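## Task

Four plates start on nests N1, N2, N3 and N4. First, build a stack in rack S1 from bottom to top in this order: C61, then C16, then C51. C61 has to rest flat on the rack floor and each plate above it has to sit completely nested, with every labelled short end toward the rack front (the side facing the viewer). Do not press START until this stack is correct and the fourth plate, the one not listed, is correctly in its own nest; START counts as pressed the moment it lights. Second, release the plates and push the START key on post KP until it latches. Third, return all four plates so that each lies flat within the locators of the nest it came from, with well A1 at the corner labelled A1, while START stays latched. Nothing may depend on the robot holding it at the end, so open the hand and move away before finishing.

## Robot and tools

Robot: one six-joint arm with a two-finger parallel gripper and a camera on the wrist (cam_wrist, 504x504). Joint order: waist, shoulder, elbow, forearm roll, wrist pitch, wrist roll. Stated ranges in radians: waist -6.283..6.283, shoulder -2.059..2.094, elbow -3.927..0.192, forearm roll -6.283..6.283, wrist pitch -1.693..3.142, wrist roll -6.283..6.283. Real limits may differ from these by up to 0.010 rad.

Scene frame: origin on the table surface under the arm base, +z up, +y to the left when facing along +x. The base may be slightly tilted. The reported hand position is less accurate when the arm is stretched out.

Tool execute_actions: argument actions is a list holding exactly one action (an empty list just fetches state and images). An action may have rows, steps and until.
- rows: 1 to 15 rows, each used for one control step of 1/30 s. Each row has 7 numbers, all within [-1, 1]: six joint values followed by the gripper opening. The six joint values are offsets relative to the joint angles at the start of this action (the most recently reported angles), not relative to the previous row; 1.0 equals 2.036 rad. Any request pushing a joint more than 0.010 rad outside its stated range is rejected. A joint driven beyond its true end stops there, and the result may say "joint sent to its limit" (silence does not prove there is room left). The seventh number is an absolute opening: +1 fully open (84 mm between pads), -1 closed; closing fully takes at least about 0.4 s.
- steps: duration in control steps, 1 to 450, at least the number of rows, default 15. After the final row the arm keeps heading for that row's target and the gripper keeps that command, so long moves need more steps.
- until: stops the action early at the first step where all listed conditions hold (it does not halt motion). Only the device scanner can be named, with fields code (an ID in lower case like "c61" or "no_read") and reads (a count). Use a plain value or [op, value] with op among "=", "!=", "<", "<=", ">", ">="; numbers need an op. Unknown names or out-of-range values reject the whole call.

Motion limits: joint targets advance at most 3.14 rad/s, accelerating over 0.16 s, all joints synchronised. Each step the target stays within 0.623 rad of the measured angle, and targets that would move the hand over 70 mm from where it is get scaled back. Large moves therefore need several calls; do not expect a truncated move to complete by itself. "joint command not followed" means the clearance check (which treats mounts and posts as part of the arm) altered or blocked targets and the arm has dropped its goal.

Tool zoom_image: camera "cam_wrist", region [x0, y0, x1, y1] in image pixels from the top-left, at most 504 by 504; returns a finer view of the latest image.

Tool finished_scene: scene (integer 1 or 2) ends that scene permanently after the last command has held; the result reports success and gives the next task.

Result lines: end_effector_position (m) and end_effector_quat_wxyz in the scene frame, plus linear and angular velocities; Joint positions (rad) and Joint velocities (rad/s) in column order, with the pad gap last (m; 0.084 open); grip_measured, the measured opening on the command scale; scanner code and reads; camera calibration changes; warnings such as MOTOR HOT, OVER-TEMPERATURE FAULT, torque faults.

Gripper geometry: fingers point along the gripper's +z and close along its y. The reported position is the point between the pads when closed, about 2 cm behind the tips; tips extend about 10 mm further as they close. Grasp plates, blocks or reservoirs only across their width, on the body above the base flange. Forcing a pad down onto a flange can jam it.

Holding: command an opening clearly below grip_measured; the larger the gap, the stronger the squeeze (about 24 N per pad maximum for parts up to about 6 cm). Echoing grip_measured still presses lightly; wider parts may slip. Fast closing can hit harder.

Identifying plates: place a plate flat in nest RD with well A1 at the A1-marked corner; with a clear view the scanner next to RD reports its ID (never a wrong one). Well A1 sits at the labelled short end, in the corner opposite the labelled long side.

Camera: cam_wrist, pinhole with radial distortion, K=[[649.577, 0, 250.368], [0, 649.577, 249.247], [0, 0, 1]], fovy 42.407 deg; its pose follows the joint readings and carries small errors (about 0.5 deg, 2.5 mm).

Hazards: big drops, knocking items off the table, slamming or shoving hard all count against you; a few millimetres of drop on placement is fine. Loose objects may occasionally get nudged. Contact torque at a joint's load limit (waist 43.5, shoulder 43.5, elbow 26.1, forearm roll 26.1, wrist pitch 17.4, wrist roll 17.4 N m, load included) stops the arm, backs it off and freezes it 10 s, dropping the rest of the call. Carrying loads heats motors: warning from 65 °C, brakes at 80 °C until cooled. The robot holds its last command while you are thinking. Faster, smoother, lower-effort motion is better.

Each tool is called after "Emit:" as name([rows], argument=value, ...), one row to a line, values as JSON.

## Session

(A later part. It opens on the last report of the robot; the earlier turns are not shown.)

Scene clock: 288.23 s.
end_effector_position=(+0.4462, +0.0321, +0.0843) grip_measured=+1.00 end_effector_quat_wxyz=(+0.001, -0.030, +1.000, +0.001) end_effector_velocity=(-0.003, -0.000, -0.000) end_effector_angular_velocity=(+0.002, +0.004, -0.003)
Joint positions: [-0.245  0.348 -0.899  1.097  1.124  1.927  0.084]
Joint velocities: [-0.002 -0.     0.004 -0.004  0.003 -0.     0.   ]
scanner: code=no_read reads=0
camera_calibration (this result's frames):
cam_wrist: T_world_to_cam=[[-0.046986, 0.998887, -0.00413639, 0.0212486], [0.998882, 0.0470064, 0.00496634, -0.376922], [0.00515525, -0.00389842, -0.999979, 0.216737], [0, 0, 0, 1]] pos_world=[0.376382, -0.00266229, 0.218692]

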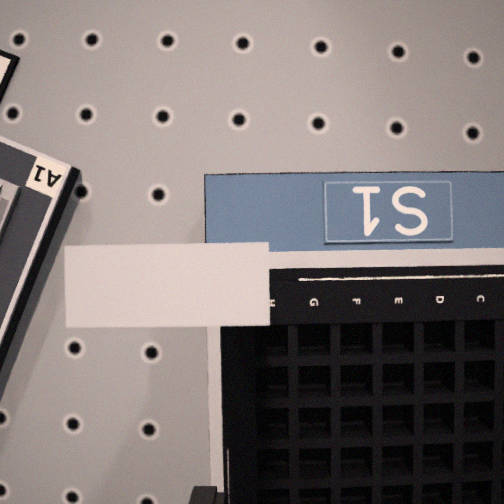

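Emit:
execute_actions([
  {"rows":[[-0.0363,-0.0196,-0.005,-0.0378,0.031,0.0157,1]],"steps":10},
])

Emit:
execute_actions([
  {"rows":[[-0.0747,-0.028,-0.0393,-0.0673,0.0742,0.028,1]],"steps":13},
])

Emit:
execute_actions([
  {"rows":[[-0.069,0,-0.0815,-0.0506,0.0928,0.007,1]],"steps":14},
])

Scene clock: 290.83 s.
end_effector_position=(+0.4429, +0.0319, +0.1181) grip_measured=+1.00 end_effector_quat_wxyz=(-0.001, -0.028, +1.000, +0.002) end_effector_velocity=(-0.018, -0.002, -0.017) end_effector_angular_velocity=(+0.024, +0.040, -0.029)
Joint positions: [-0.319  0.308 -0.908  1.02   1.187  1.959  0.084]
Joint velocities: [ 0.014  0.02   0.027 -0.002  0.008  0.002 -0.   ]
scanner: code=no_read reads=0
camera_calibration (this result's frames):
cam_wrist: T_world_to_cam=[[-0.0425438, 0.999092, -0.00218895, 0.0192346], [0.999095, 0.0425435, -0.000190164, -0.373105], [-0.0000968655, -0.00219506, -0.999998, 0.252789], [0, 0, 0, 1]] pos_world=[0.37361, -0.00278907, 0.25276]

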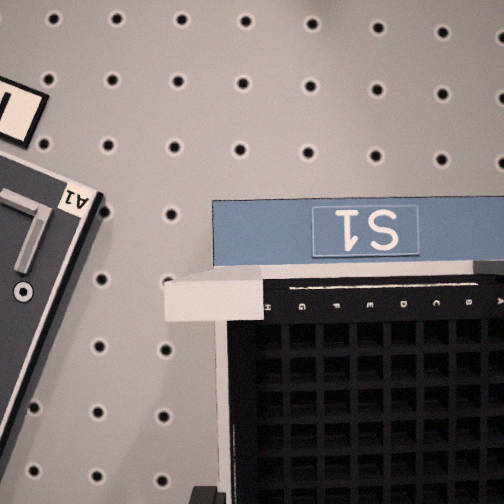

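Scene clock: 291.27 s.
end_effector_position=(+0.4426, +0.0330, +0.1940) grip_measured=+1.00 end_effector_quat_wxyz=(-0.001, -0.027, +1.000, +0.001) end_effector_velocity=(+0.004, +0.001, +0.001) end_effector_angular_velocity=(-0.004, -0.001, +0.009)
Joint positions: [-0.47   0.253 -0.985  0.883  1.338  2.016  0.084]
Joint velocities: [ 0.004  0.001 -0.011 -0.    -0.001  0.001  0.   ]
scanner: code=no_read reads=0
camera_calibration (this result's frames):
cam_wrist: T_world_to_cam=[[-0.0420073, 0.99911, -0.00375321, 0.0183998], [0.999117, 0.0420069, -0.000169992, -0.372766], [-0.0000121795, -0.00375704, -0.999993, 0.328758], [0, 0, 0, 1]] pos_world=[0.373213, -0.00148956, 0.328762]

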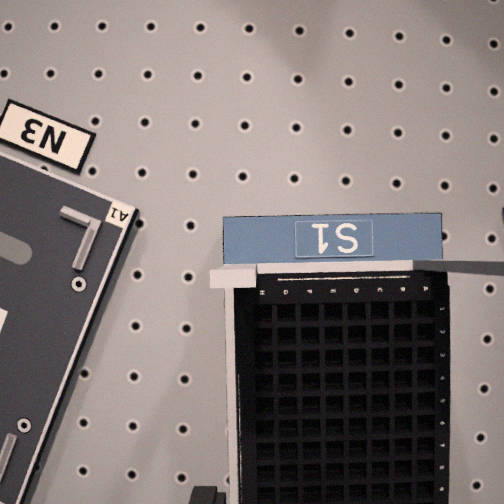

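Scene clock: 291.73 s.
end_effector_position=(+0.4460, +0.0370, +0.2754) grip_measured=+1.00 end_effector_quat_wxyz=(-0.003, -0.046, +0.999, +0.003) end_effector_velocity=(+0.007, +0.003, +0.007) end_effector_angular_velocity=(-0.014, -0.010, +0.016)
Joint positions: [-0.609  0.254 -1.148  0.781  1.527  2.03   0.084]
Joint velocities: [ 0.    -0.005 -0.018  0.    -0.     0.     0.   ]
scanner: code=no_read reads=0
camera_calibration (this result's frames):
cam_wrist: T_world_to_cam=[[-0.0791105, 0.996865, 0.00157232, 0.0300011], [0.996863, 0.0791139, -0.00221424, -0.376152], [-0.00233169, 0.00139222, -0.999996, 0.410985], [0, 0, 0, 1]] pos_world=[0.378304, -0.00072034, 0.410103]

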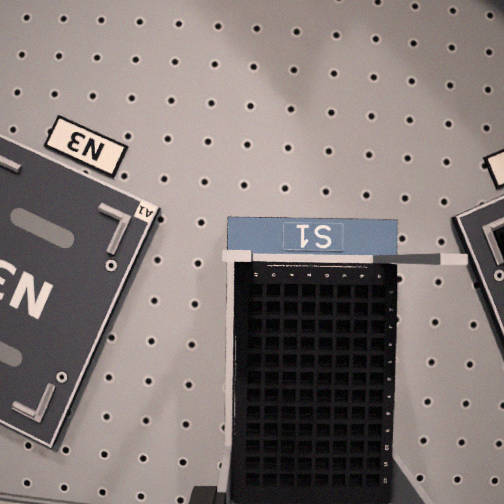

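Emit:
execute_actions([
  {"rows":[[0.1308,-0.2862,0.2182,0.0647,-0.0408,-0.0663,1]],"steps":26},
])

Scene clock: 297.00 s.
end_effector_position=(+0.3937, +0.2036, +0.1996) grip_measured=+1.00 end_effector_quat_wxyz=(+0.000, -0.235, +0.972, -0.001) end_effector_velocity=(-0.001, +0.002, -0.001) end_effector_angular_velocity=(+0.001, +0.002, +0.006)
Joint positions: [-0.343 -0.328 -0.704  0.912  1.444  1.895  0.084]
Joint velocities: [ 0.003 -0.008  0.003  0.     0.003 -0.    -0.   ]
scanner: code=no_read reads=0
camera_calibration (this result's frames):
cam_wrist: T_world_to_cam=[[-0.44554, 0.895235, -0.00687734, 0.0265318], [0.895243, 0.445567, 0.0030187, -0.37303], [0.00576676, -0.00481194, -0.999972, 0.332968], [0, 0, 0, 1]] pos_world=[0.343854, 0.14406, 0.334267]

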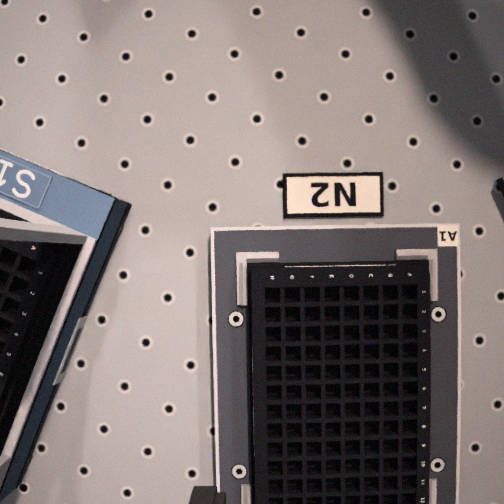

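Emit:
execute_actions([
  {"rows":[[0.197,0.0546,0.0721,0.1351,-0.196,-0.0324,1]],"steps":24},
])

Scene clock: 303.23 s.
end_effector_position=(+0.3906, +0.2041, +0.0602) grip_measured=+1.00 end_effector_quat_wxyz=(+0.001, -0.235, +0.972, -0.000) end_effector_velocity=(-0.002, -0.000, -0.002) end_effector_angular_velocity=(+0.001, +0.004, -0.002)
Joint positions: [ 0.057 -0.217 -0.558  1.187  1.045  1.829  0.084]
Joint velocities: [ 0.004  0.002  0.002  0.002 -0.001 -0.    -0.   ]
scanner: code=no_read reads=0
camera_calibration (this result's frames):
cam_wrist: T_world_to_cam=[[-0.445037, 0.895488, -0.00657244, 0.0234822], [0.895487, 0.445068, 0.00412679, -0.370077], [0.00662067, -0.00404897, -0.99997, 0.193035], [0, 0, 0, 1]] pos_world=[0.340571, 0.144463, 0.194711]

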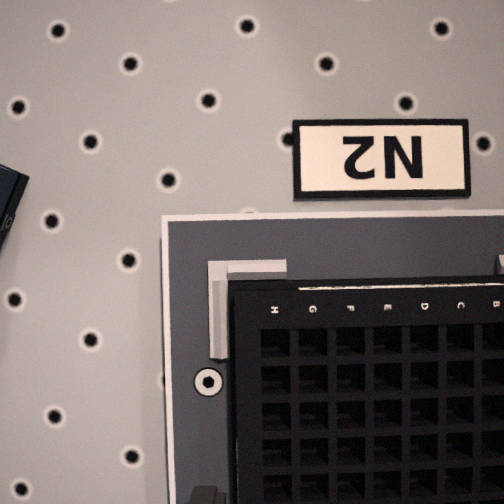

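Emit:
execute_actions([
  {"rows":[[0.0242,0.0144,-0.002,0.0208,-0.0198,-0.0077,1]],"steps":14},
])

Emit:
execute_actions([
  {"rows":[[0,0,0,0,0,0,0.3]],"steps":10},
])

Scene clock: 306.70 s.
end_effector_position=(+0.3914, +0.2058, +0.0442) grip_measured=+1.00 end_effector_quat_wxyz=(+0.001, -0.236, +0.972, -0.000) end_effector_velocity=(-0.001, -0.001, -0.001) end_effector_angular_velocity=(+0.000, +0.003, -0.002)
Joint positions: [ 0.106 -0.188 -0.562  1.229  1.005  1.814  0.084]
Joint velocities: [ 0.     0.001  0.002 -0.     0.001 -0.     0.   ]
scanner: code=no_read reads=0
camera_calibration (this result's frames):
cam_wrist: T_world_to_cam=[[-0.447253, 0.894385, -0.00641827, 0.023247], [0.894385, 0.447281, 0.00398163, -0.37156], [0.00643188, -0.00395961, -0.999971, 0.177119], [0, 0, 0, 1]] pos_world=[0.341576, 0.146101, 0.178742]

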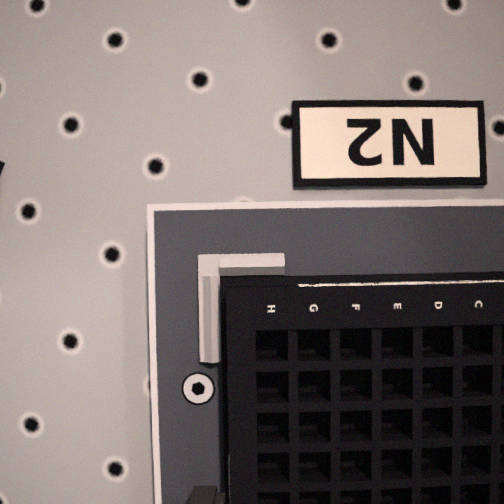

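Scene clock: 307.03 s.
end_effector_position=(+0.3916, +0.2059, +0.0444) grip_measured=+0.93 end_effector_quat_wxyz=(+0.001, -0.236, +0.972, -0.000) end_effector_velocity=(-0.000, -0.000, -0.000) end_effector_angular_velocity=(+0.000, +0.001, -0.001)
Joint positions: [ 0.106 -0.188 -0.562  1.229  1.005  1.814  0.081]
Joint velocities: [ 0.     0.     0.001  0.    -0.     0.001  0.   ]
scanner: code=no_read reads=0
camera_calibration (this result's frames):
cam_wrist: T_world_to_cam=[[-0.447472, 0.894272, -0.00674789, 0.0234183], [0.89427, 0.447505, 0.00444473, -0.371797], [0.00699451, -0.00404554, -0.999967, 0.177087], [0, 0, 0, 1]] pos_world=[0.341727, 0.146155, 0.178892]

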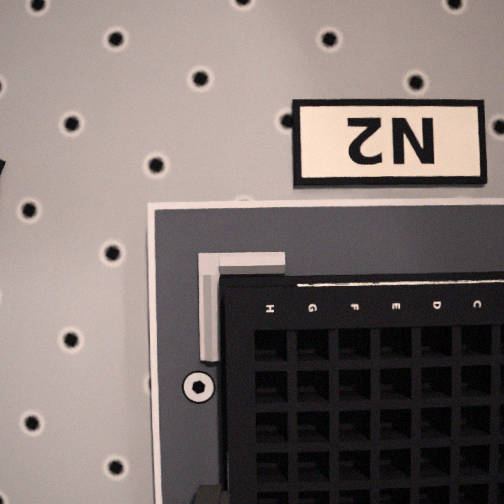

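Emit:
execute_actions([
  {"rows":[[-0.0232,-0.0155,0.0005,-0.0208,0.0198,0.0077,0.3]],"steps":12},
])

Emit:
execute_actions([
  {"rows":[[-0.255,-0.054,-0.1125,-0.17,0.26,0.032,0.3]],"steps":26},
])

Scene clock: 309.53 s.
end_effector_position=(+0.3916, +0.2059, +0.0605) grip_measured=+0.93 end_effector_quat_wxyz=(+0.001, -0.237, +0.971, -0.000) end_effector_velocity=(+0.004, +0.002, +0.002) end_effector_angular_velocity=(-0.001, -0.009, +0.007)
Joint positions: [ 0.059 -0.219 -0.56   1.187  1.045  1.829  0.081]
Joint velocities: [-0.001 -0.002 -0.007  0.001 -0.002 -0.    -0.   ]
scanner: code=no_read reads=0
camera_calibration (this result's frames):
cam_wrist: T_world_to_cam=[[-0.449498, 0.893257, -0.00650486, 0.0245124], [0.893249, 0.449532, 0.00518402, -0.371856], [0.00755481, -0.00348025, -0.999965, 0.192843], [0, 0, 0, 1]] pos_world=[0.341722, 0.145936, 0.194923]

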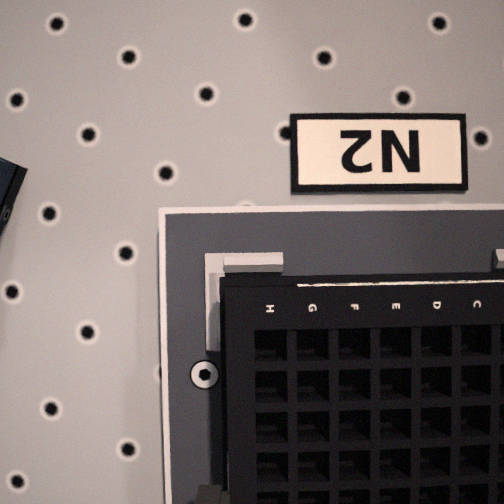

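Scene clock: 310.40 s.
end_effector_position=(+0.3890, +0.2038, +0.2452) grip_measured=+0.93 end_effector_quat_wxyz=(-0.006, -0.236, +0.972, -0.006) end_effector_velocity=(+0.001, -0.000, +0.003) end_effector_angular_velocity=(-0.005, -0.005, +0.001)
Joint positions: [-0.459 -0.328 -0.789  0.841  1.574  1.894  0.081]
Joint velocities: [-0.005 -0.002 -0.004 -0.002  0.     0.    -0.   ]
scanner: code=no_read reads=0
camera_calibration (this result's frames):
cam_wrist: T_world_to_cam=[[-0.447628, 0.894104, -0.0144334, 0.0274576], [0.894214, 0.447504, -0.0110484, -0.365564], [-0.0034194, -0.0178521, -0.999835, 0.384761], [0, 0, 0, 1]] pos_world=[0.340499, 0.14591, 0.381055]

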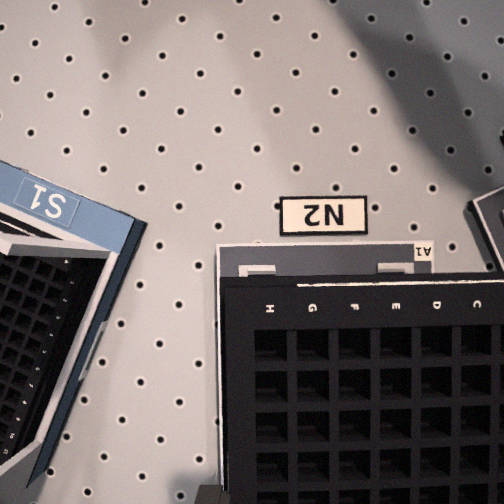

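Emit:
execute_actions([
  {"rows":[[-0.0437,0.2824,-0.138,-0.0074,-0.0678,0.0717,0.3]],"steps":26},
])

Emit:
execute_actions([
  {"rows":[[0.0255,-0.001,0.0295,0.0167,-0.0329,-0.0064,0.3]],"steps":18},
])

Scene clock: 312.67 s.
end_effector_position=(+0.4471, +0.0355, +0.2398) grip_measured=+0.93 end_effector_quat_wxyz=(+0.001, -0.032, +0.999, +0.001) end_effector_velocity=(-0.001, -0.003, -0.001) end_effector_angular_velocity=(+0.002, +0.001, -0.006)
Joint positions: [-0.548  0.245 -1.07   0.826  1.437  2.04   0.081]
Joint velocities: [-0.002  0.008 -0.     0.    -0.002  0.     0.   ]
scanner: code=no_read reads=0
camera_calibration (this result's frames):
cam_wrist: T_world_to_cam=[[-0.0504159, 0.998718, -0.00448792, 0.0201629], [0.998714, 0.0504387, 0.00511997, -0.378833], [0.00533977, -0.00422402, -0.999977, 0.372195], [0, 0, 0, 1]] pos_world=[0.377375, 0.000542938, 0.374217]

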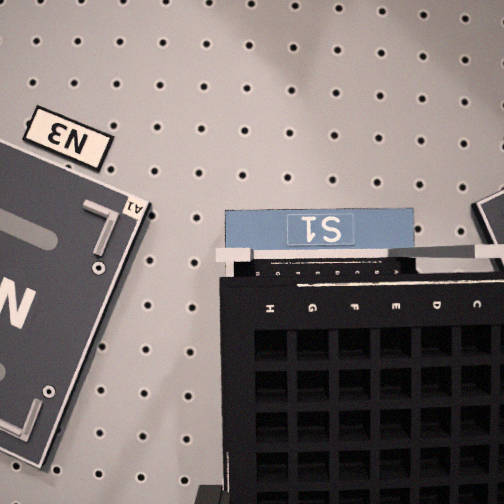

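Scene clock: 313.27 s.
end_effector_position=(+0.4440, +0.0346, +0.2101) grip_measured=+0.93 end_effector_quat_wxyz=(-0.001, -0.029, +1.000, -0.001) end_effector_velocity=(-0.000, +0.000, -0.001) end_effector_angular_velocity=(+0.001, +0.001, +0.000)
Joint positions: [-0.496  0.243 -1.01   0.86   1.37   2.027  0.081]
Joint velocities: [ 0.001  0.     0.001  0.001 -0.    -0.     0.   ]
scanner: code=no_read reads=0
camera_calibration (this result's frames):
cam_wrist: T_world_to_cam=[[-0.0455133, 0.998934, -0.00776076, 0.0192649], [0.998963, 0.045521, 0.000811973, -0.374494], [0.00116438, -0.00771576, -0.99997, 0.344518], [0, 0, 0, 1]] pos_world=[0.374582, 0.000461195, 0.344961]

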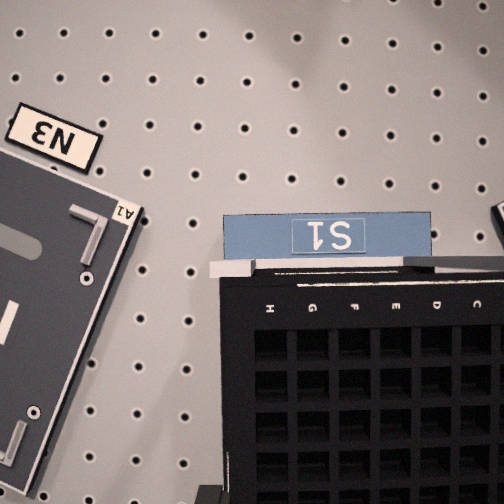

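Emit:
execute_actions([
  {"rows":[[0.0005,0.0006,-0.001,0,0,0,0.3],[0.0005,0.0006,-0.001,0,0,0,0.3],[0.0005,0.0006,-0.001,0,0,0,0.3],[0.0005,0.0006,-0.001,0,0,0,0.3],[0.0048,0.0016,0.0027,0.0038,-0.0049,-0.0016,0.3],[0.0048,0.0016,0.0027,0.0038,-0.0049,-0.0016,0.3],[0.0048,0.0016,0.0027,0.0038,-0.0049,-0.0016,0.3],[0.0069,0.0021,0.0045,0.0058,-0.0074,-0.0025,0.3],[0.0069,0.0021,0.0045,0.0058,-0.0074,-0.0025,0.3],[0.0091,0.0026,0.0063,0.0077,-0.0098,-0.0033,0.3],[0.0091,0.0026,0.0063,0.0077,-0.0098,-0.0033,0.3],[0.0112,0.0031,0.0082,0.0096,-0.0123,-0.0041,0.3],[0.0133,0.0036,0.01,0.0115,-0.0147,-0.0049,0.3],[0.0157,0.0042,0.0116,0.0136,-0.0172,-0.0057,0.3],[0.0181,0.0048,0.0131,0.0157,-0.0197,-0.0065,0.3]],"steps":24},
])

Scene clock: 316.73 s.
end_effector_position=(+0.4446, +0.0336, +0.1905) grip_measured=+0.93 end_effector_quat_wxyz=(-0.000, -0.029, +1.000, -0.000) end_effector_velocity=(-0.000, +0.001, -0.000) end_effector_angular_velocity=(+0.002, +0.001, +0.001)
Joint positions: [-0.46   0.254 -0.983  0.892  1.328  2.014  0.081]
Joint velocities: [ 0.001 -0.     0.     0.     0.002 -0.001 -0.   ]
scanner: code=no_read reads=0
camera_calibration (this result's frames):
cam_wrist: T_world_to_cam=[[-0.0445799, 0.998988, -0.00601761, 0.0194136], [0.999002, 0.0445947, 0.00235318, -0.375305], [0.00261915, -0.00590671, -0.999979, 0.32415], [0, 0, 0, 1]] pos_world=[0.374947, -0.000742656, 0.325143]

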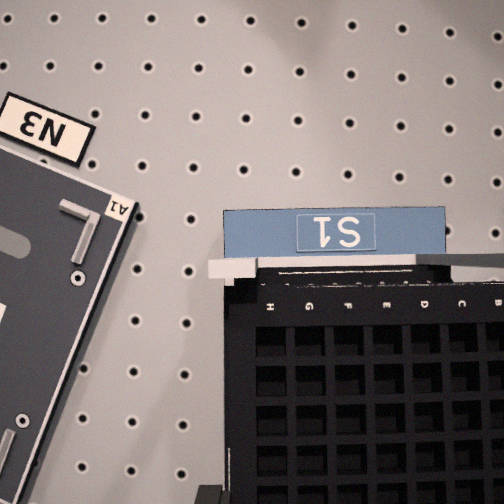

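Emit:
execute_actions([
  {"rows":[[-0.004,0.0002,-0.0003,-0.0025,0.003,0,0.3]],"steps":12},
])

Emit:
execute_actions([
  {"rows":[[0.003,0.0008,0.002,0.0025,-0.003,-0.001,0.3],[0.003,0.0008,0.002,0.0025,-0.003,-0.001,0.3],[0.003,0.0008,0.002,0.0025,-0.003,-0.001,0.3],[0.006,0.0016,0.004,0.005,-0.006,-0.002,0.3],[0.006,0.0016,0.004,0.005,-0.006,-0.002,0.3],[0.006,0.0016,0.004,0.005,-0.006,-0.002,0.3],[0.009,0.0025,0.0058,0.0076,-0.009,-0.003,0.3]],"steps":16},
])

Scene clock: 319.07 s.
end_effector_position=(+0.4428, +0.0333, +0.1926) grip_measured=+0.93 end_effector_quat_wxyz=(-0.001, -0.028, +1.000, +0.002) end_effector_velocity=(-0.002, -0.001, -0.000) end_effector_angular_velocity=(+0.001, +0.002, -0.004)
Joint positions: [-0.467  0.253 -0.984  0.887  1.336  2.014  0.081]
Joint velocities: [-0.003  0.001  0.004 -0.003  0.001 -0.     0.   ]
scanner: code=no_read reads=0
camera_calibration (this result's frames):
cam_wrist: T_world_to_cam=[[-0.0429195, 0.999076, -0.0024209, 0.0181637], [0.999078, 0.0429211, 0.00062486, -0.373216], [0.000728191, -0.00239185, -0.999997, 0.326934], [0, 0, 0, 1]] pos_world=[0.373413, -0.00134605, 0.32721]

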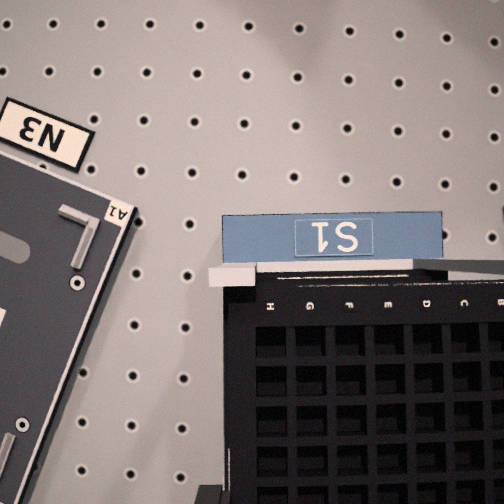

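Scene clock: 319.60 s.
end_effector_position=(+0.4428, +0.0335, +0.1829) grip_measured=+0.93 end_effector_quat_wxyz=(-0.001, -0.028, +1.000, +0.002) end_effector_velocity=(-0.001, +0.000, -0.001) end_effector_angular_velocity=(+0.001, +0.001, -0.001)
Joint positions: [-0.449  0.258 -0.972  0.902  1.318  2.008  0.081]
Joint velocities: [0.    0.    0.001 0.    0.    0.    0.   ]
scanner: code=no_read reads=0
camera_calibration (this result's frames):
cam_wrist: T_world_to_cam=[[-0.0429804, 0.999076, -0.000713853, 0.0177394], [0.999076, 0.0429804, -0.0000726618, -0.373113], [-0.000041913, -0.000716316, -1, 0.317614], [0, 0, 0, 1]] pos_world=[0.373544, -0.001459, 0.317599]

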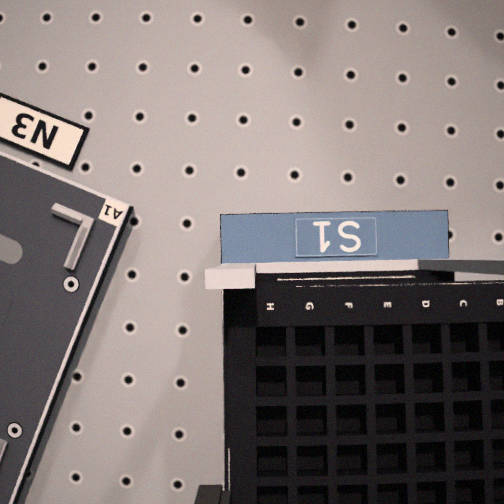

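Emit:
execute_actions([
  {"rows":[[0.0187,0.006,0.0115,0.0167,-0.02,-0.0067,0.3],[0.0187,0.006,0.0115,0.0167,-0.02,-0.0067,0.3],[0.0187,0.006,0.0115,0.0167,-0.02,-0.0067,0.3],[0.0187,0.006,0.0115,0.0167,-0.02,-0.0067,0.3],[0.0187,0.006,0.0115,0.0167,-0.02,-0.0067,0.3],[0.0187,0.006,0.0115,0.0167,-0.02,-0.0067,0.3],[0.0373,0.0133,0.0216,0.0339,-0.0398,-0.0138,0.3],[0.0373,0.0133,0.0216,0.0339,-0.0398,-0.0138,0.3],[0.0373,0.0133,0.0216,0.0339,-0.0398,-0.0138,0.3],[0.0373,0.0133,0.0216,0.0339,-0.0398,-0.0138,0.3],[0.0373,0.0133,0.0216,0.0339,-0.0398,-0.0138,0.3],[0.0373,0.0133,0.0216,0.0339,-0.0398,-0.0138,0.3],[0.0634,0.025,0.0319,0.058,-0.0643,-0.0246,0.3]],"steps":26},
])

Emit:
execute_actions([
  {"rows":[[0.005,0.0026,0.0008,0.0052,-0.0043,-0.0021,0.3],[0.005,0.0026,0.0008,0.0052,-0.0043,-0.0021,0.3],[0.005,0.0026,0.0008,0.0052,-0.0043,-0.0021,0.3],[0.01,0.0052,0.0016,0.0104,-0.0087,-0.0042,0.3],[0.01,0.0052,0.0016,0.0104,-0.0087,-0.0042,0.3],[0.01,0.0052,0.0016,0.0104,-0.0087,-0.0042,0.3],[0.015,0.0078,0.0024,0.0156,-0.013,-0.0064,0.3],[0.015,0.0078,0.0024,0.0156,-0.013,-0.0064,0.3],[0.015,0.0078,0.0024,0.0156,-0.013,-0.0064,0.3],[0.0195,0.0102,0.003,0.0203,-0.0168,-0.0083,0.3]],"steps":22},
])

Scene clock: 324.73 s.
end_effector_position=(+0.4420, +0.0318, +0.1177) grip_measured=+0.93 end_effector_quat_wxyz=(-0.002, -0.027, +1.000, +0.003) end_effector_velocity=(+0.000, -0.001, -0.000) end_effector_angular_velocity=(-0.002, -0.001, -0.001)
Joint positions: [-0.32   0.309 -0.907  1.02   1.188  1.958  0.081]
Joint velocities: [ 0.     0.001 -0.     0.001 -0.003 -0.     0.   ]
scanner: code=no_read reads=0
camera_calibration (this result's frames):
cam_wrist: T_world_to_cam=[[-0.0416903, 0.99913, -0.000430712, 0.018741], [0.99913, 0.0416897, -0.00115756, -0.372015], [-0.0011386, -0.000478596, -0.999999, 0.252809], [0, 0, 0, 1]] pos_world=[0.372761, -0.00309448, 0.252386]

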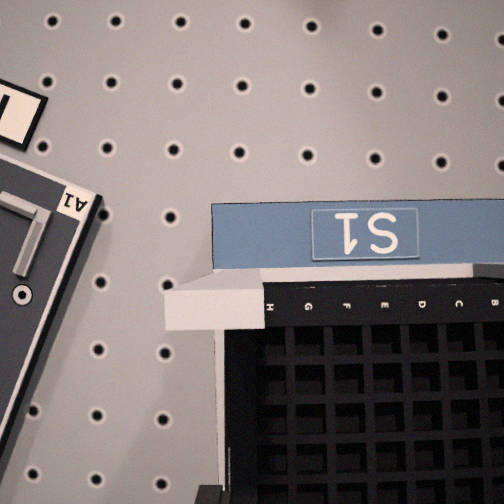

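Scene clock: 325.47 s.
end_effector_position=(+0.4443, +0.0319, +0.0998) grip_measured=+0.93 end_effector_quat_wxyz=(+0.000, -0.029, +1.000, +0.002) end_effector_velocity=(-0.000, +0.000, -0.001) end_effector_angular_velocity=(+0.001, +0.002, +0.000)
Joint positions: [-0.28   0.329 -0.901  1.061  1.153  1.941  0.082]
Joint velocities: [ 0.001  0.     0.001  0.     0.001 -0.     0.   ]
scanner: code=no_read reads=0
camera_calibration (this result's frames):
cam_wrist: T_world_to_cam=[[-0.0445266, 0.999007, -0.00164554, 0.0200967], [0.999004, 0.0445313, 0.00291933, -0.374867], [0.00298971, -0.00151391, -0.999994, 0.233155], [0, 0, 0, 1]] pos_world=[0.374691, -0.00303042, 0.234281]

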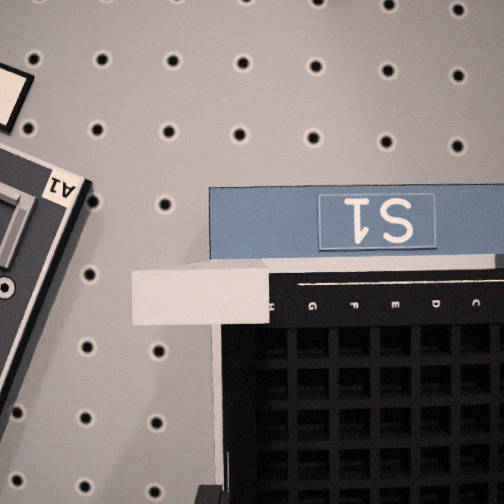

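Emit:
execute_actions([
  {"rows":[[0.002,0.0013,0,0.002,-0.0018,-0.001,0.3],[0.002,0.0013,0,0.002,-0.0018,-0.001,0.3],[0.002,0.0013,0,0.002,-0.0018,-0.001,0.3],[0.002,0.0013,0,0.002,-0.0018,-0.001,0.3],[0.002,0.0013,0,0.002,-0.0018,-0.001,0.3],[0.002,0.0013,0,0.002,-0.0018,-0.001,0.3],[0.002,0.0013,0,0.002,-0.0018,-0.001,0.3],[0.002,0.0013,0,0.002,-0.0018,-0.001,0.3],[0.002,0.0013,0,0.002,-0.0018,-0.001,1]],"steps":20},
])

Emit:
execute_actions([
  {"rows":[[-0.047,-0.023,-0.014,-0.046,0.043,0.02,1],[-0.047,-0.023,-0.014,-0.046,0.043,0.02,1],[-0.047,-0.023,-0.014,-0.046,0.043,0.02,1],[-0.047,-0.023,-0.014,-0.046,0.043,0.02,1],[-0.047,-0.023,-0.014,-0.046,0.043,0.02,1],[-0.047,-0.023,-0.014,-0.046,0.043,0.02,1],[-0.095,-0.039,-0.043,-0.089,0.093,0.038,1],[-0.095,-0.039,-0.043,-0.089,0.093,0.038,1],[-0.095,-0.039,-0.043,-0.089,0.093,0.038,1],[-0.095,-0.039,-0.043,-0.089,0.093,0.038,1],[-0.095,-0.039,-0.043,-0.089,0.093,0.038,1],[-0.164,-0.039,-0.125,-0.14,0.186,0.045,1]],"steps":28},
])

Scene clock: 329.27 s.
end_effector_position=(+0.4442, +0.0318, +0.0975) grip_measured=+1.00 end_effector_quat_wxyz=(-0.000, -0.029, +1.000, +0.002) end_effector_velocity=(+0.003, -0.000, +0.003) end_effector_angular_velocity=(-0.005, -0.007, +0.004)
Joint positions: [-0.276  0.332 -0.901  1.066  1.15   1.939  0.084]
Joint velocities: [-0.003 -0.003 -0.004 -0.    -0.002 -0.    -0.   ]
scanner: code=no_read reads=0
camera_calibration (this result's frames):
cam_wrist: T_world_to_cam=[[-0.0446008, 0.999004, -0.0013509, 0.0201949], [0.999002, 0.0446037, 0.00213077, -0.374644], [0.0021889, -0.00125452, -0.999997, 0.23121], [0, 0, 0, 1]] pos_world=[0.374665, -0.00317417, 0.232034]

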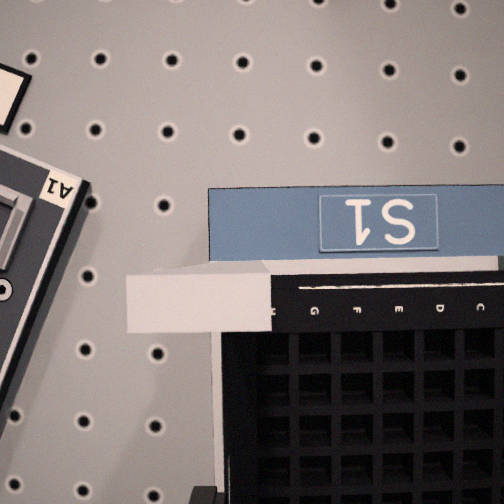

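Scene clock: 330.20 s.
end_effector_position=(+0.4477, +0.0379, +0.2769) grip_measured=+1.00 end_effector_quat_wxyz=(-0.002, -0.048, +0.999, +0.002) end_effector_velocity=(+0.005, +0.001, +0.009) end_effector_angular_velocity=(-0.015, -0.013, +0.012)
Joint positions: [-0.609  0.253 -1.154  0.781  1.529  2.03   0.084]
Joint velocities: [-0.006 -0.007 -0.015 -0.001 -0.001  0.     0.   ]
scanner: code=no_read reads=0
camera_calibration (this result's frames):
cam_wrist: T_world_to_cam=[[-0.0833105, 0.996523, -0.000672558, 0.0317599], [0.996523, 0.0833098, -0.00102866, -0.37825], [-0.000969051, -0.000755918, -0.999999, 0.411956], [0, 0, 0, 1]] pos_world=[0.37998, 0.000173864, 0.411588]

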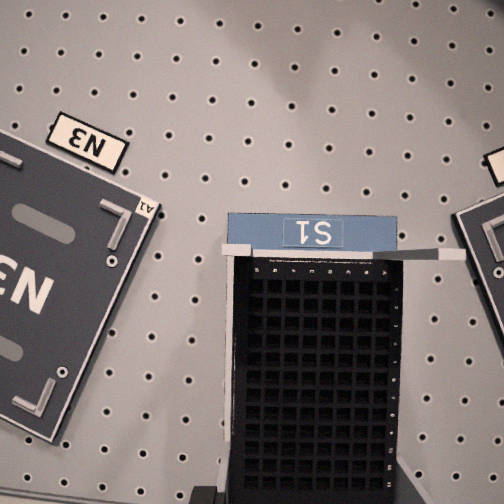

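Emit:
execute_actions([
  {"rows":[[0,0,0,0,0.4,0,1]],"steps":22},
])

Scene clock: 332.13 s.
end_effector_position=(+0.3389, +0.2131, +0.3016) grip_measured=+1.00 end_effector_quat_wxyz=(-0.194, -0.044, +0.916, +0.348) end_effector_velocity=(-0.000, +0.001, +0.001) end_effector_angular_velocity=(+0.003, +0.002, +0.001)
Joint positions: [-0.609  0.254 -1.154  0.781  2.342  2.03   0.084]
Joint velocities: [ 0.    -0.    -0.001  0.     0.004 -0.    -0.   ]
scanner: code=no_read reads=0
camera_calibration (this result's frames):
cam_wrist: T_world_to_cam=[[0.0641771, 0.760382, 0.646297, -0.346675], [0.921136, 0.204012, -0.331493, -0.184886], [-0.383914, 0.616602, -0.687322, 0.340616], [0, 0, 0, 1]] pos_world=[0.323321, 0.0912995, 0.39688]

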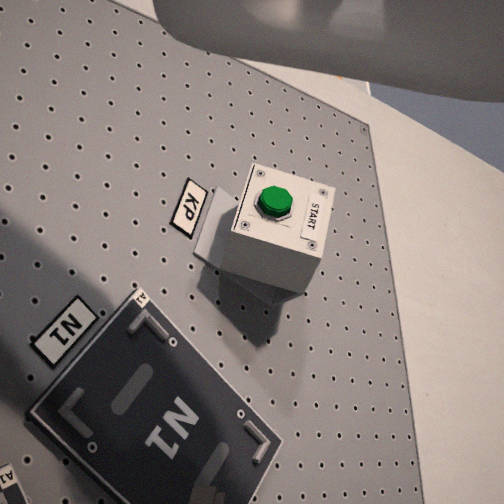

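Emit:
execute_actions([
  {"rows":[[0.141,-0.635,0.35,0.068,-0.07,-0.093,-1]],"steps":36},
])

Scene clock: 338.80 s.
end_effector_position=(+0.1509, +0.3795, +0.1928) grip_measured=-1.00 end_effector_quat_wxyz=(-0.162, -0.419, +0.874, +0.184) end_effector_velocity=(-0.001, +0.001, +0.000) end_effector_angular_velocity=(-0.003, -0.004, +0.007)
Joint positions: [-0.322 -1.038 -0.441  0.919  2.199  1.841  0.   ]
Joint velocities: [ 0.001 -0.007 -0.001  0.    -0.    -0.     0.   ]
scanner: code=no_read reads=0
camera_calibration (this result's frames):
cam_wrist: T_world_to_cam=[[-0.668427, 0.591565, 0.45084, -0.178564], [0.605614, 0.784764, -0.131821, -0.292992], [-0.431783, 0.184922, -0.882818, 0.299832], [0, 0, 0, 1]] pos_world=[0.187545, 0.280116, 0.306578]

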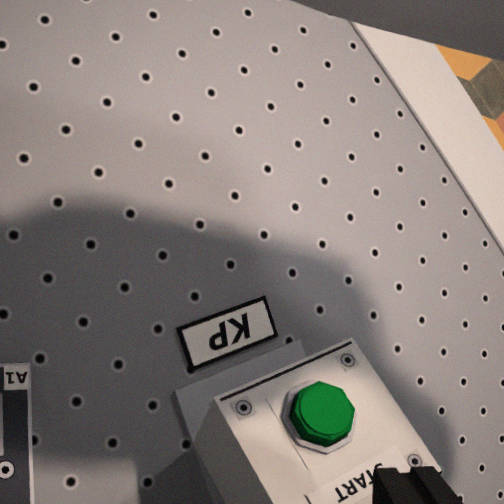

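Emit:
execute_actions([
  {"rows":[[0.19,-0.113,0.1022,0.0727,-0.157,0.12,-1]],"steps":24},
])

Scene clock: 349.63 s.
end_effector_position=(+0.1201, +0.3921, +0.1304) grip_measured=-1.00 end_effector_quat_wxyz=(-0.158, -0.424, +0.873, +0.182) end_effector_velocity=(-0.001, +0.000, -0.000) end_effector_angular_velocity=(+0.001, +0.003, +0.001)
Joint positions: [ 0.064 -1.268 -0.234  1.067  1.88   2.085  0.   ]
Joint velocities: [ 0.003 -0.002  0.002  0.     0.001  0.001  0.   ]
scanner: code=no_read reads=0
camera_calibration (this result's frames):
cam_wrist: T_world_to_cam=[[-0.677573, 0.58445, 0.446445, -0.174027], [0.599459, 0.790563, -0.125138, -0.294938], [-0.42608, 0.182836, -0.886018, 0.229601], [0, 0, 0, 1]] pos_world=[0.156716, 0.292897, 0.244216]

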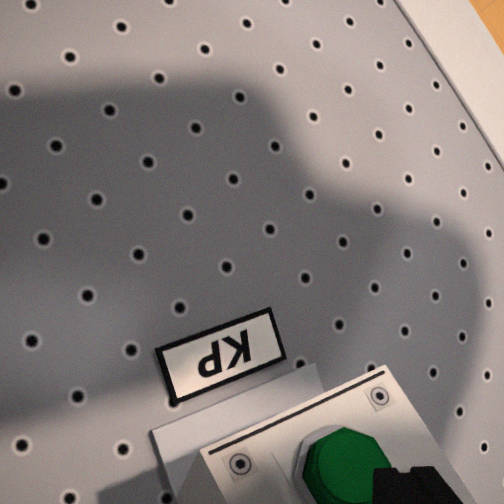

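Emit:
execute_actions([
  {"rows":[[-0.058,0.0213,0.0013,-0.0229,0.0385,-0.037,-1]],"steps":16},
])

Scene clock: 356.57 s.
end_effector_position=(+0.1254, +0.3727, +0.1351) grip_measured=-1.00 end_effector_quat_wxyz=(-0.161, -0.412, +0.879, +0.180) end_effector_velocity=(+0.000, -0.001, -0.000) end_effector_angular_velocity=(-0.001, -0.001, -0.001)
Joint positions: [-0.053 -1.225 -0.231  1.021  1.958  2.01   0.   ]
Joint velocities: [-0.002  0.001  0.001 -0.001 -0.001 -0.001  0.   ]
scanner: code=no_read reads=0
camera_calibration (this result's frames):
cam_wrist: T_world_to_cam=[[-0.659737, 0.60739, 0.44252, -0.171462], [0.619055, 0.773093, -0.138199, -0.27636], [-0.426049, 0.182769, -0.886046, 0.239677], [0, 0, 0, 1]] pos_world=[0.160076, 0.273991, 0.250047]

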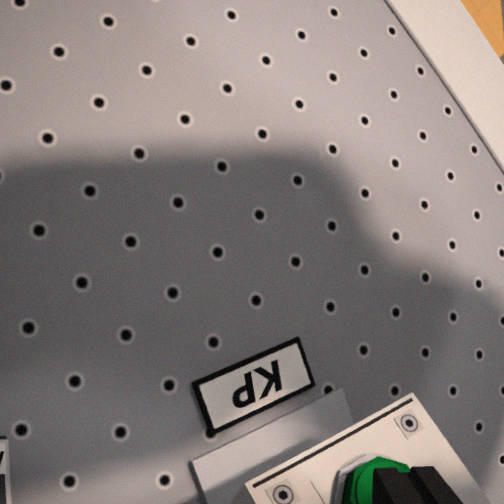

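Emit:
execute_actions([
  {"rows":[[0.0668,-0.0285,0.0282,0.0194,-0.0571,0.042,-1]],"steps":18},
])

Scene clock: 359.43 s.
end_effector_position=(+0.1167, +0.3754, +0.1174) grip_measured=-1.00 end_effector_quat_wxyz=(-0.162, -0.406, +0.881, +0.179) end_effector_velocity=(-0.001, -0.000, -0.000) end_effector_angular_velocity=(-0.001, +0.002, -0.000)
Joint positions: [ 0.082 -1.282 -0.174  1.06   1.842  2.095  0.   ]
Joint velocities: [ 0.002 -0.001  0.002 -0.    -0.001  0.001  0.   ]
scanner: code=no_read reads=0
camera_calibration (this result's frames):
cam_wrist: T_world_to_cam=[[-0.6518, 0.617238, 0.440652, -0.175348], [0.627582, 0.765203, -0.143546, -0.272868], [-0.425791, 0.182982, -0.886126, 0.219647], [0, 0, 0, 1]] pos_world=[0.150479, 0.27684, 0.232733]

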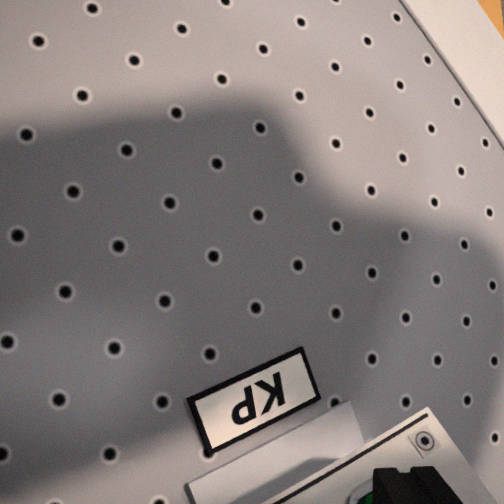

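Advance another ~8 mm.

Emit:
execute_actions([
  {"rows":[[0.03,-0.009,0.0095,0.009,-0.024,0.018,-1]],"steps":16},
])

Scene clock: 360.60 s.
end_effector_position=(+0.1126, +0.3782, +0.1110) grip_measured=-1.00 end_effector_quat_wxyz=(-0.163, -0.402, +0.882, +0.182) end_effector_velocity=(-0.000, -0.000, -0.000) end_effector_angular_velocity=(+0.000, +0.001, -0.000)
Joint positions: [ 0.143 -1.301 -0.155  1.078  1.793  2.132  0.   ]
Joint velocities: [ 0.001 -0.001  0.001  0.    -0.     0.     0.   ]
scanner: code=no_read reads=0
camera_calibration (this result's frames):
cam_wrist: T_world_to_cam=[[-0.645071, 0.621099, 0.445106, -0.179709], [0.632226, 0.760978, -0.145609, -0.272098], [-0.429154, 0.18748, -0.88356, 0.210118], [0, 0, 0, 1]] pos_world=[0.146276, 0.279285, 0.226022]

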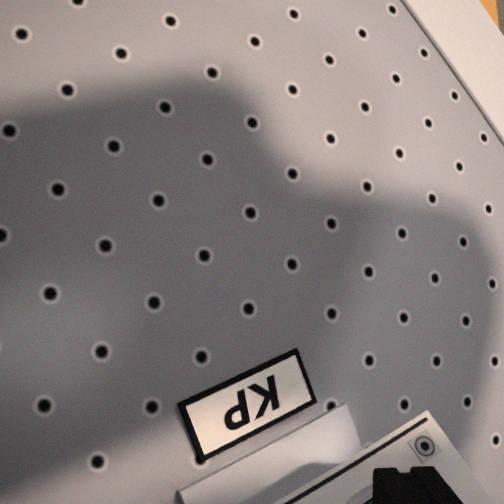

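Emit:
execute_actions([
  {"rows":[[0.03,-0.008,0.009,0.009,-0.025,0.018,-1]],"steps":16},
])

Scene clock: 362.03 s.
end_effector_position=(+0.1088, +0.3813, +0.1050) grip_measured=-1.00 end_effector_quat_wxyz=(-0.164, -0.398, +0.884, +0.184) end_effector_velocity=(-0.000, -0.000, -0.000) end_effector_angular_velocity=(+0.000, +0.001, -0.001)
Joint positions: [ 0.204 -1.317 -0.136  1.097  1.742  2.169  0.   ]
Joint velocities: [ 0.001 -0.     0.002  0.001 -0.    -0.     0.   ]
scanner: code=no_read reads=0
camera_calibration (this result's frames):
cam_wrist: T_world_to_cam=[[-0.636885, 0.626474, 0.449341, -0.184727], [0.638969, 0.755049, -0.147035, -0.271222], [-0.431388, 0.19347, -0.881177, 0.200292], [0, 0, 0, 1]] pos_world=[0.142056, 0.281762, 0.219619]

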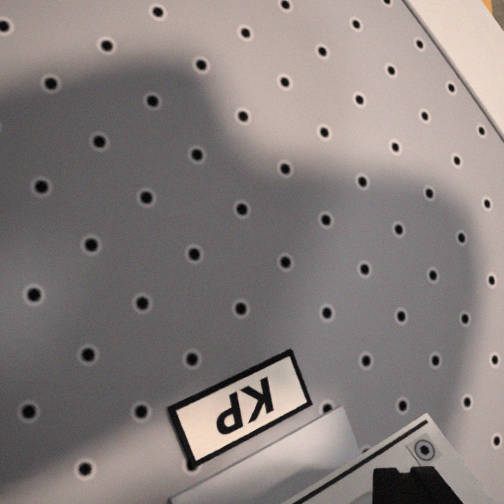

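Emit:
execute_actions([
  {"rows":[[0.03,-0.007,0.008,0.009,-0.025,0.018,-1]],"steps":16},
])

Scene clock: 363.17 s.
end_effector_position=(+0.1048, +0.3847, +0.0995) grip_measured=-1.00 end_effector_quat_wxyz=(-0.165, -0.392, +0.885, +0.187) end_effector_velocity=(-0.000, +0.000, -0.000) end_effector_angular_velocity=(+0.001, +0.000, +0.000)
Joint positions: [ 0.265 -1.331 -0.12   1.115  1.692  2.205  0.   ]
Joint velocities: [ 0.001 -0.     0.001  0.001 -0.    -0.001  0.   ]
scanner: code=no_read reads=0
camera_calibration (this result's frames):
cam_wrist: T_world_to_cam=[[-0.626874, 0.63269, 0.454679, -0.190887], [0.646769, 0.747971, -0.149097, -0.269953], [-0.434418, 0.200607, -0.878087, 0.190324], [0, 0, 0, 1]] pos_world=[0.137615, 0.284509, 0.213665]

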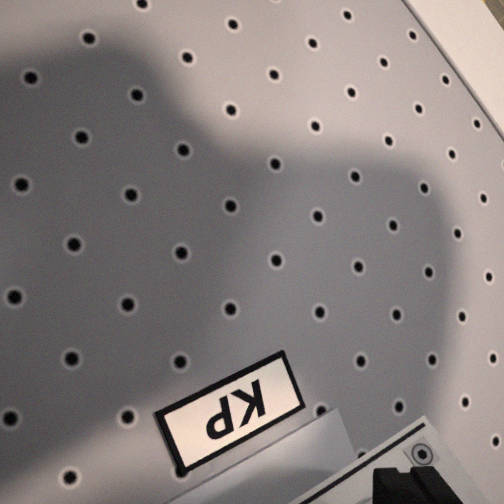

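Emit:
execute_actions([
  {"rows":[[0.03,-0.006,0.007,0.009,-0.025,0.018,-1]],"steps":16},
])

Scene clock: 364.57 s.
end_effector_position=(+0.1033, +0.3867, +0.0957) grip_measured=-1.00 end_effector_quat_wxyz=(-0.165, -0.391, +0.887, +0.182) end_effector_velocity=(-0.000, +0.000, +0.000) end_effector_angular_velocity=(-0.001, +0.006, -0.004)
Joint positions: [ 0.321 -1.344 -0.114  1.115  1.639  2.242  0.   ]
Joint velocities: [-0.002  0.006 -0.002  0.001  0.005  0.001  0.   ]
scanner: code=no_read reads=0
camera_calibration (this result's frames):
cam_wrist: T_world_to_cam=[[-0.627812, 0.639035, 0.444395, -0.1928], [0.648833, 0.745035, -0.154724, -0.269605], [-0.429964, 0.1912, -0.882368, 0.189542], [0, 0, 0, 1]] pos_world=[0.135383, 0.287831, 0.211211]

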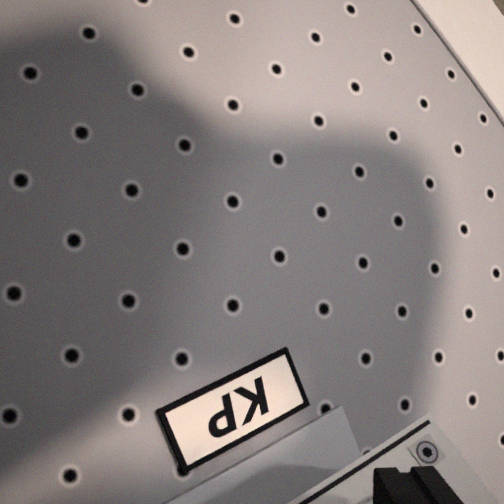

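Contact. Retreat to the earlier viewing pose.

Emit:
execute_actions([
  {"rows":[[-0.126,0.0373,-0.059,-0.0236,0.118,-0.077,-1]],"steps":18},
])

Scene clock: 365.90 s.
end_effector_position=(+0.1197, +0.3922, +0.1303) grip_measured=-1.00 end_effector_quat_wxyz=(-0.159, -0.425, +0.872, +0.183) end_effector_velocity=(+0.004, +0.001, +0.002) end_effector_angular_velocity=(-0.004, -0.015, +0.004)
Joint positions: [ 0.066 -1.268 -0.233  1.067  1.879  2.085  0.   ]
Joint velocities: [-0.009 -0.002 -0.009 -0.003 -0.003 -0.     0.   ]
scanner: code=no_read reads=0
camera_calibration (this result's frames):
cam_wrist: T_world_to_cam=[[-0.677954, 0.583474, 0.447143, -0.173943], [0.598341, 0.791361, -0.125443, -0.294936], [-0.427045, 0.1825, -0.885622, 0.229529], [0, 0, 0, 1]] pos_world=[0.156566, 0.293003, 0.244056]

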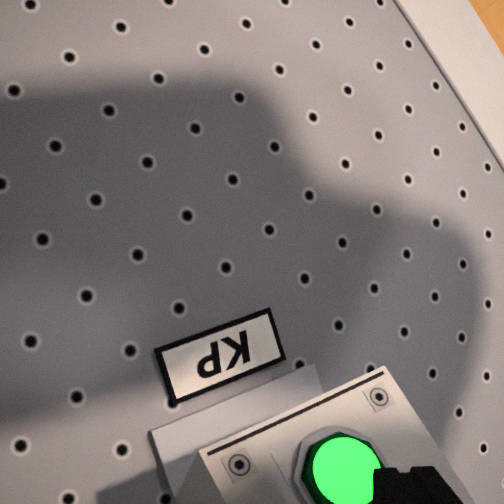

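Emit:
execute_actions([
  {"rows":[[-0.19,0.1125,-0.102,-0.0727,-0.087,-0.12,1]],"steps":14},
])

Emit:
execute_actions([
  {"rows":[[-0.143,0.634,-0.352,-0.0685,-0.0863,0.1,1]],"steps":34},
])

Scene clock: 368.50 s.
end_effector_position=(+0.2689, +0.3289, +0.1984) grip_measured=+1.00 end_effector_quat_wxyz=(-0.000, -0.433, +0.901, -0.000) end_effector_velocity=(-0.005, -0.004, -0.004) end_effector_angular_velocity=(-0.003, +0.013, +0.018)
Joint positions: [-0.32  -1.039 -0.44   0.92   1.703  1.842  0.084]
Joint velocities: [ 0.002 -0.007  0.016 -0.008  0.004 -0.024  0.   ]
scanner: code=no_read reads=0
camera_calibration (this result's frames):
cam_wrist: T_world_to_cam=[[-0.772357, 0.635161, -0.00595485, 0.0319364], [0.635165, 0.772375, 0.00132992, -0.354373], [0.00544409, -0.00275514, -0.999981, 0.332422], [0, 0, 0, 1]] pos_world=[0.247942, 0.25434, 0.333078]

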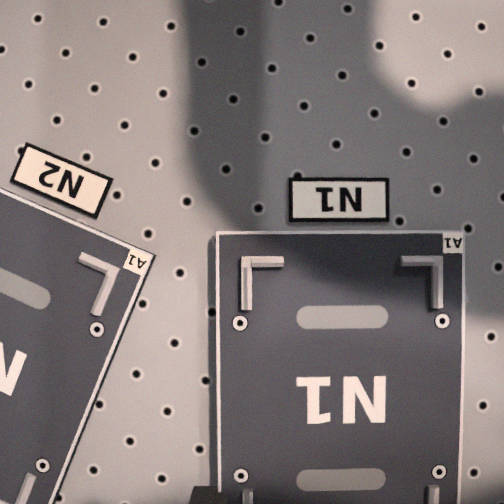

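Scene clock: 369.63 s.
end_effector_position=(+0.4501, +0.0394, +0.2810) grip_measured=+1.00 end_effector_quat_wxyz=(+0.001, -0.044, +0.999, -0.002) end_effector_velocity=(-0.009, -0.007, -0.010) end_effector_angular_velocity=(+0.020, +0.016, -0.028)
Joint positions: [-0.61   0.247 -1.159  0.781  1.527  2.046  0.084]
Joint velocities: [-0.001  0.018  0.019 -0.002 -0.     0.001 -0.   ]
scanner: code=no_read reads=0
camera_calibration (this result's frames):
cam_wrist: T_world_to_cam=[[-0.0753424, 0.997111, -0.0096975, 0.0293366], [0.997141, 0.0753933, 0.00499547, -0.382475], [0.00571216, -0.0092934, -0.999941, 0.413369], [0, 0, 0, 1]] pos_world=[0.381231, 0.00342584, 0.415539]

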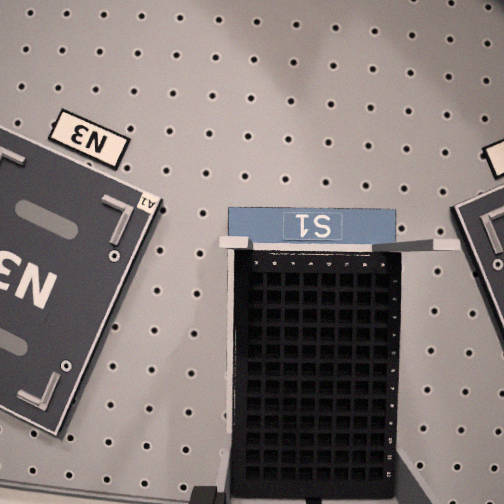

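Emit:
execute_actions([
  {"rows":[[0.0688,0.0025,0.084,0.0506,-0.0923,-0.0147,1],[0.0688,0.0025,0.084,0.0506,-0.0923,-0.0147,1],[0.0688,0.0025,0.084,0.0506,-0.0923,-0.0147,1],[0.0688,0.0025,0.084,0.0506,-0.0923,-0.0147,1],[0.0688,0.0025,0.084,0.0506,-0.0923,-0.0147,1],[0.0688,0.0025,0.084,0.0506,-0.0923,-0.0147,1],[0.0688,0.0025,0.084,0.0506,-0.0923,-0.0147,1],[0.0688,0.0025,0.084,0.0506,-0.0923,-0.0147,1],[0.0688,0.0025,0.084,0.0506,-0.0923,-0.0147,1],[0.1169,0.0182,0.1125,0.0933,-0.1424,-0.0319,1],[0.1169,0.0182,0.1125,0.0933,-0.1424,-0.0319,1],[0.1169,0.0182,0.1125,0.0933,-0.1424,-0.0319,1],[0.1169,0.0182,0.1125,0.0933,-0.1424,-0.0319,1],[0.1169,0.0182,0.1125,0.0933,-0.1424,-0.0319,1],[0.1429,0.03,0.1223,0.1174,-0.167,-0.0427,1]],"steps":30},
])

Emit:
execute_actions([
  {"rows":[[0.0206,0.0113,0.0039,0.0221,-0.0177,-0.0098,1]],"steps":16},
])

Scene clock: 375.33 s.
end_effector_position=(+0.4438, +0.0321, +0.1190) grip_measured=+1.00 end_effector_quat_wxyz=(-0.001, -0.029, +1.000, +0.001) end_effector_velocity=(-0.002, -0.000, -0.003) end_effector_angular_velocity=(+0.002, +0.005, -0.003)
Joint positions: [-0.32   0.307 -0.91   1.019  1.187  1.959  0.084]
Joint velocities: [ 0.003  0.002  0.004  0.001 -0.001 -0.     0.   ]
scanner: code=no_read reads=0
camera_calibration (this result's frames):
cam_wrist: T_world_to_cam=[[-0.0444287, 0.999008, -0.00304437, 0.0200429], [0.999012, 0.0444321, 0.00106292, -0.374122], [0.00119714, -0.00299414, -0.999995, 0.253168], [0, 0, 0, 1]] pos_world=[0.374339, -0.00264196, 0.253625]

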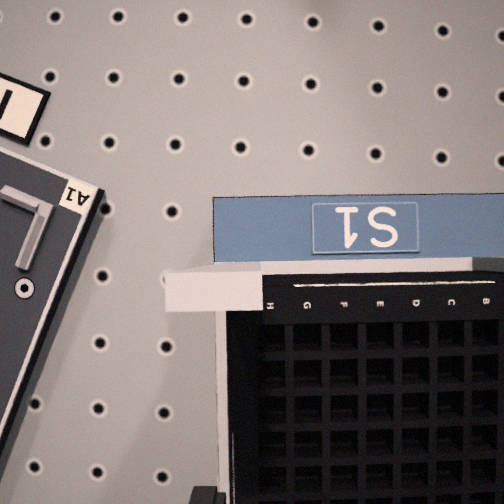

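Scene clock: 375.87 s.
end_effector_position=(+0.4453, +0.0321, +0.0993) grip_measured=+1.00 end_effector_quat_wxyz=(+0.001, -0.030, +1.000, +0.002) end_effector_velocity=(-0.000, -0.000, -0.001) end_effector_angular_velocity=(+0.000, +0.000, -0.001)
Joint positions: [-0.278  0.33  -0.902  1.064  1.151  1.939  0.084]
Joint velocities: [ 0.001  0.001  0.001  0.001 -0.001 -0.    -0.   ]
scanner: code=no_read reads=0
camera_calibration (this result's frames):
cam_wrist: T_world_to_cam=[[-0.0466836, 0.998907, -0.00221318, 0.0209775], [0.998899, 0.0466934, 0.00459155, -0.376049], [0.00468987, -0.00199639, -0.999987, 0.231859], [0, 0, 0, 1]] pos_world=[0.375527, -0.00293269, 0.233629]

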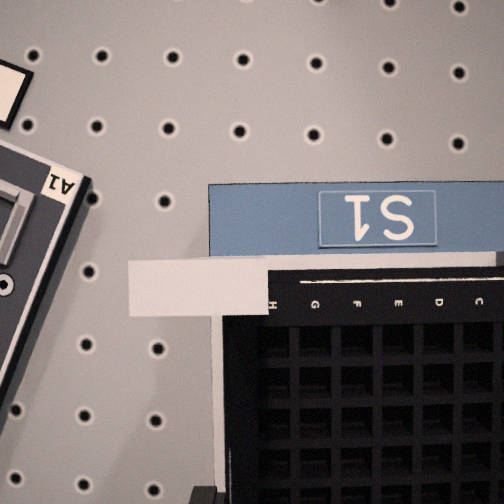

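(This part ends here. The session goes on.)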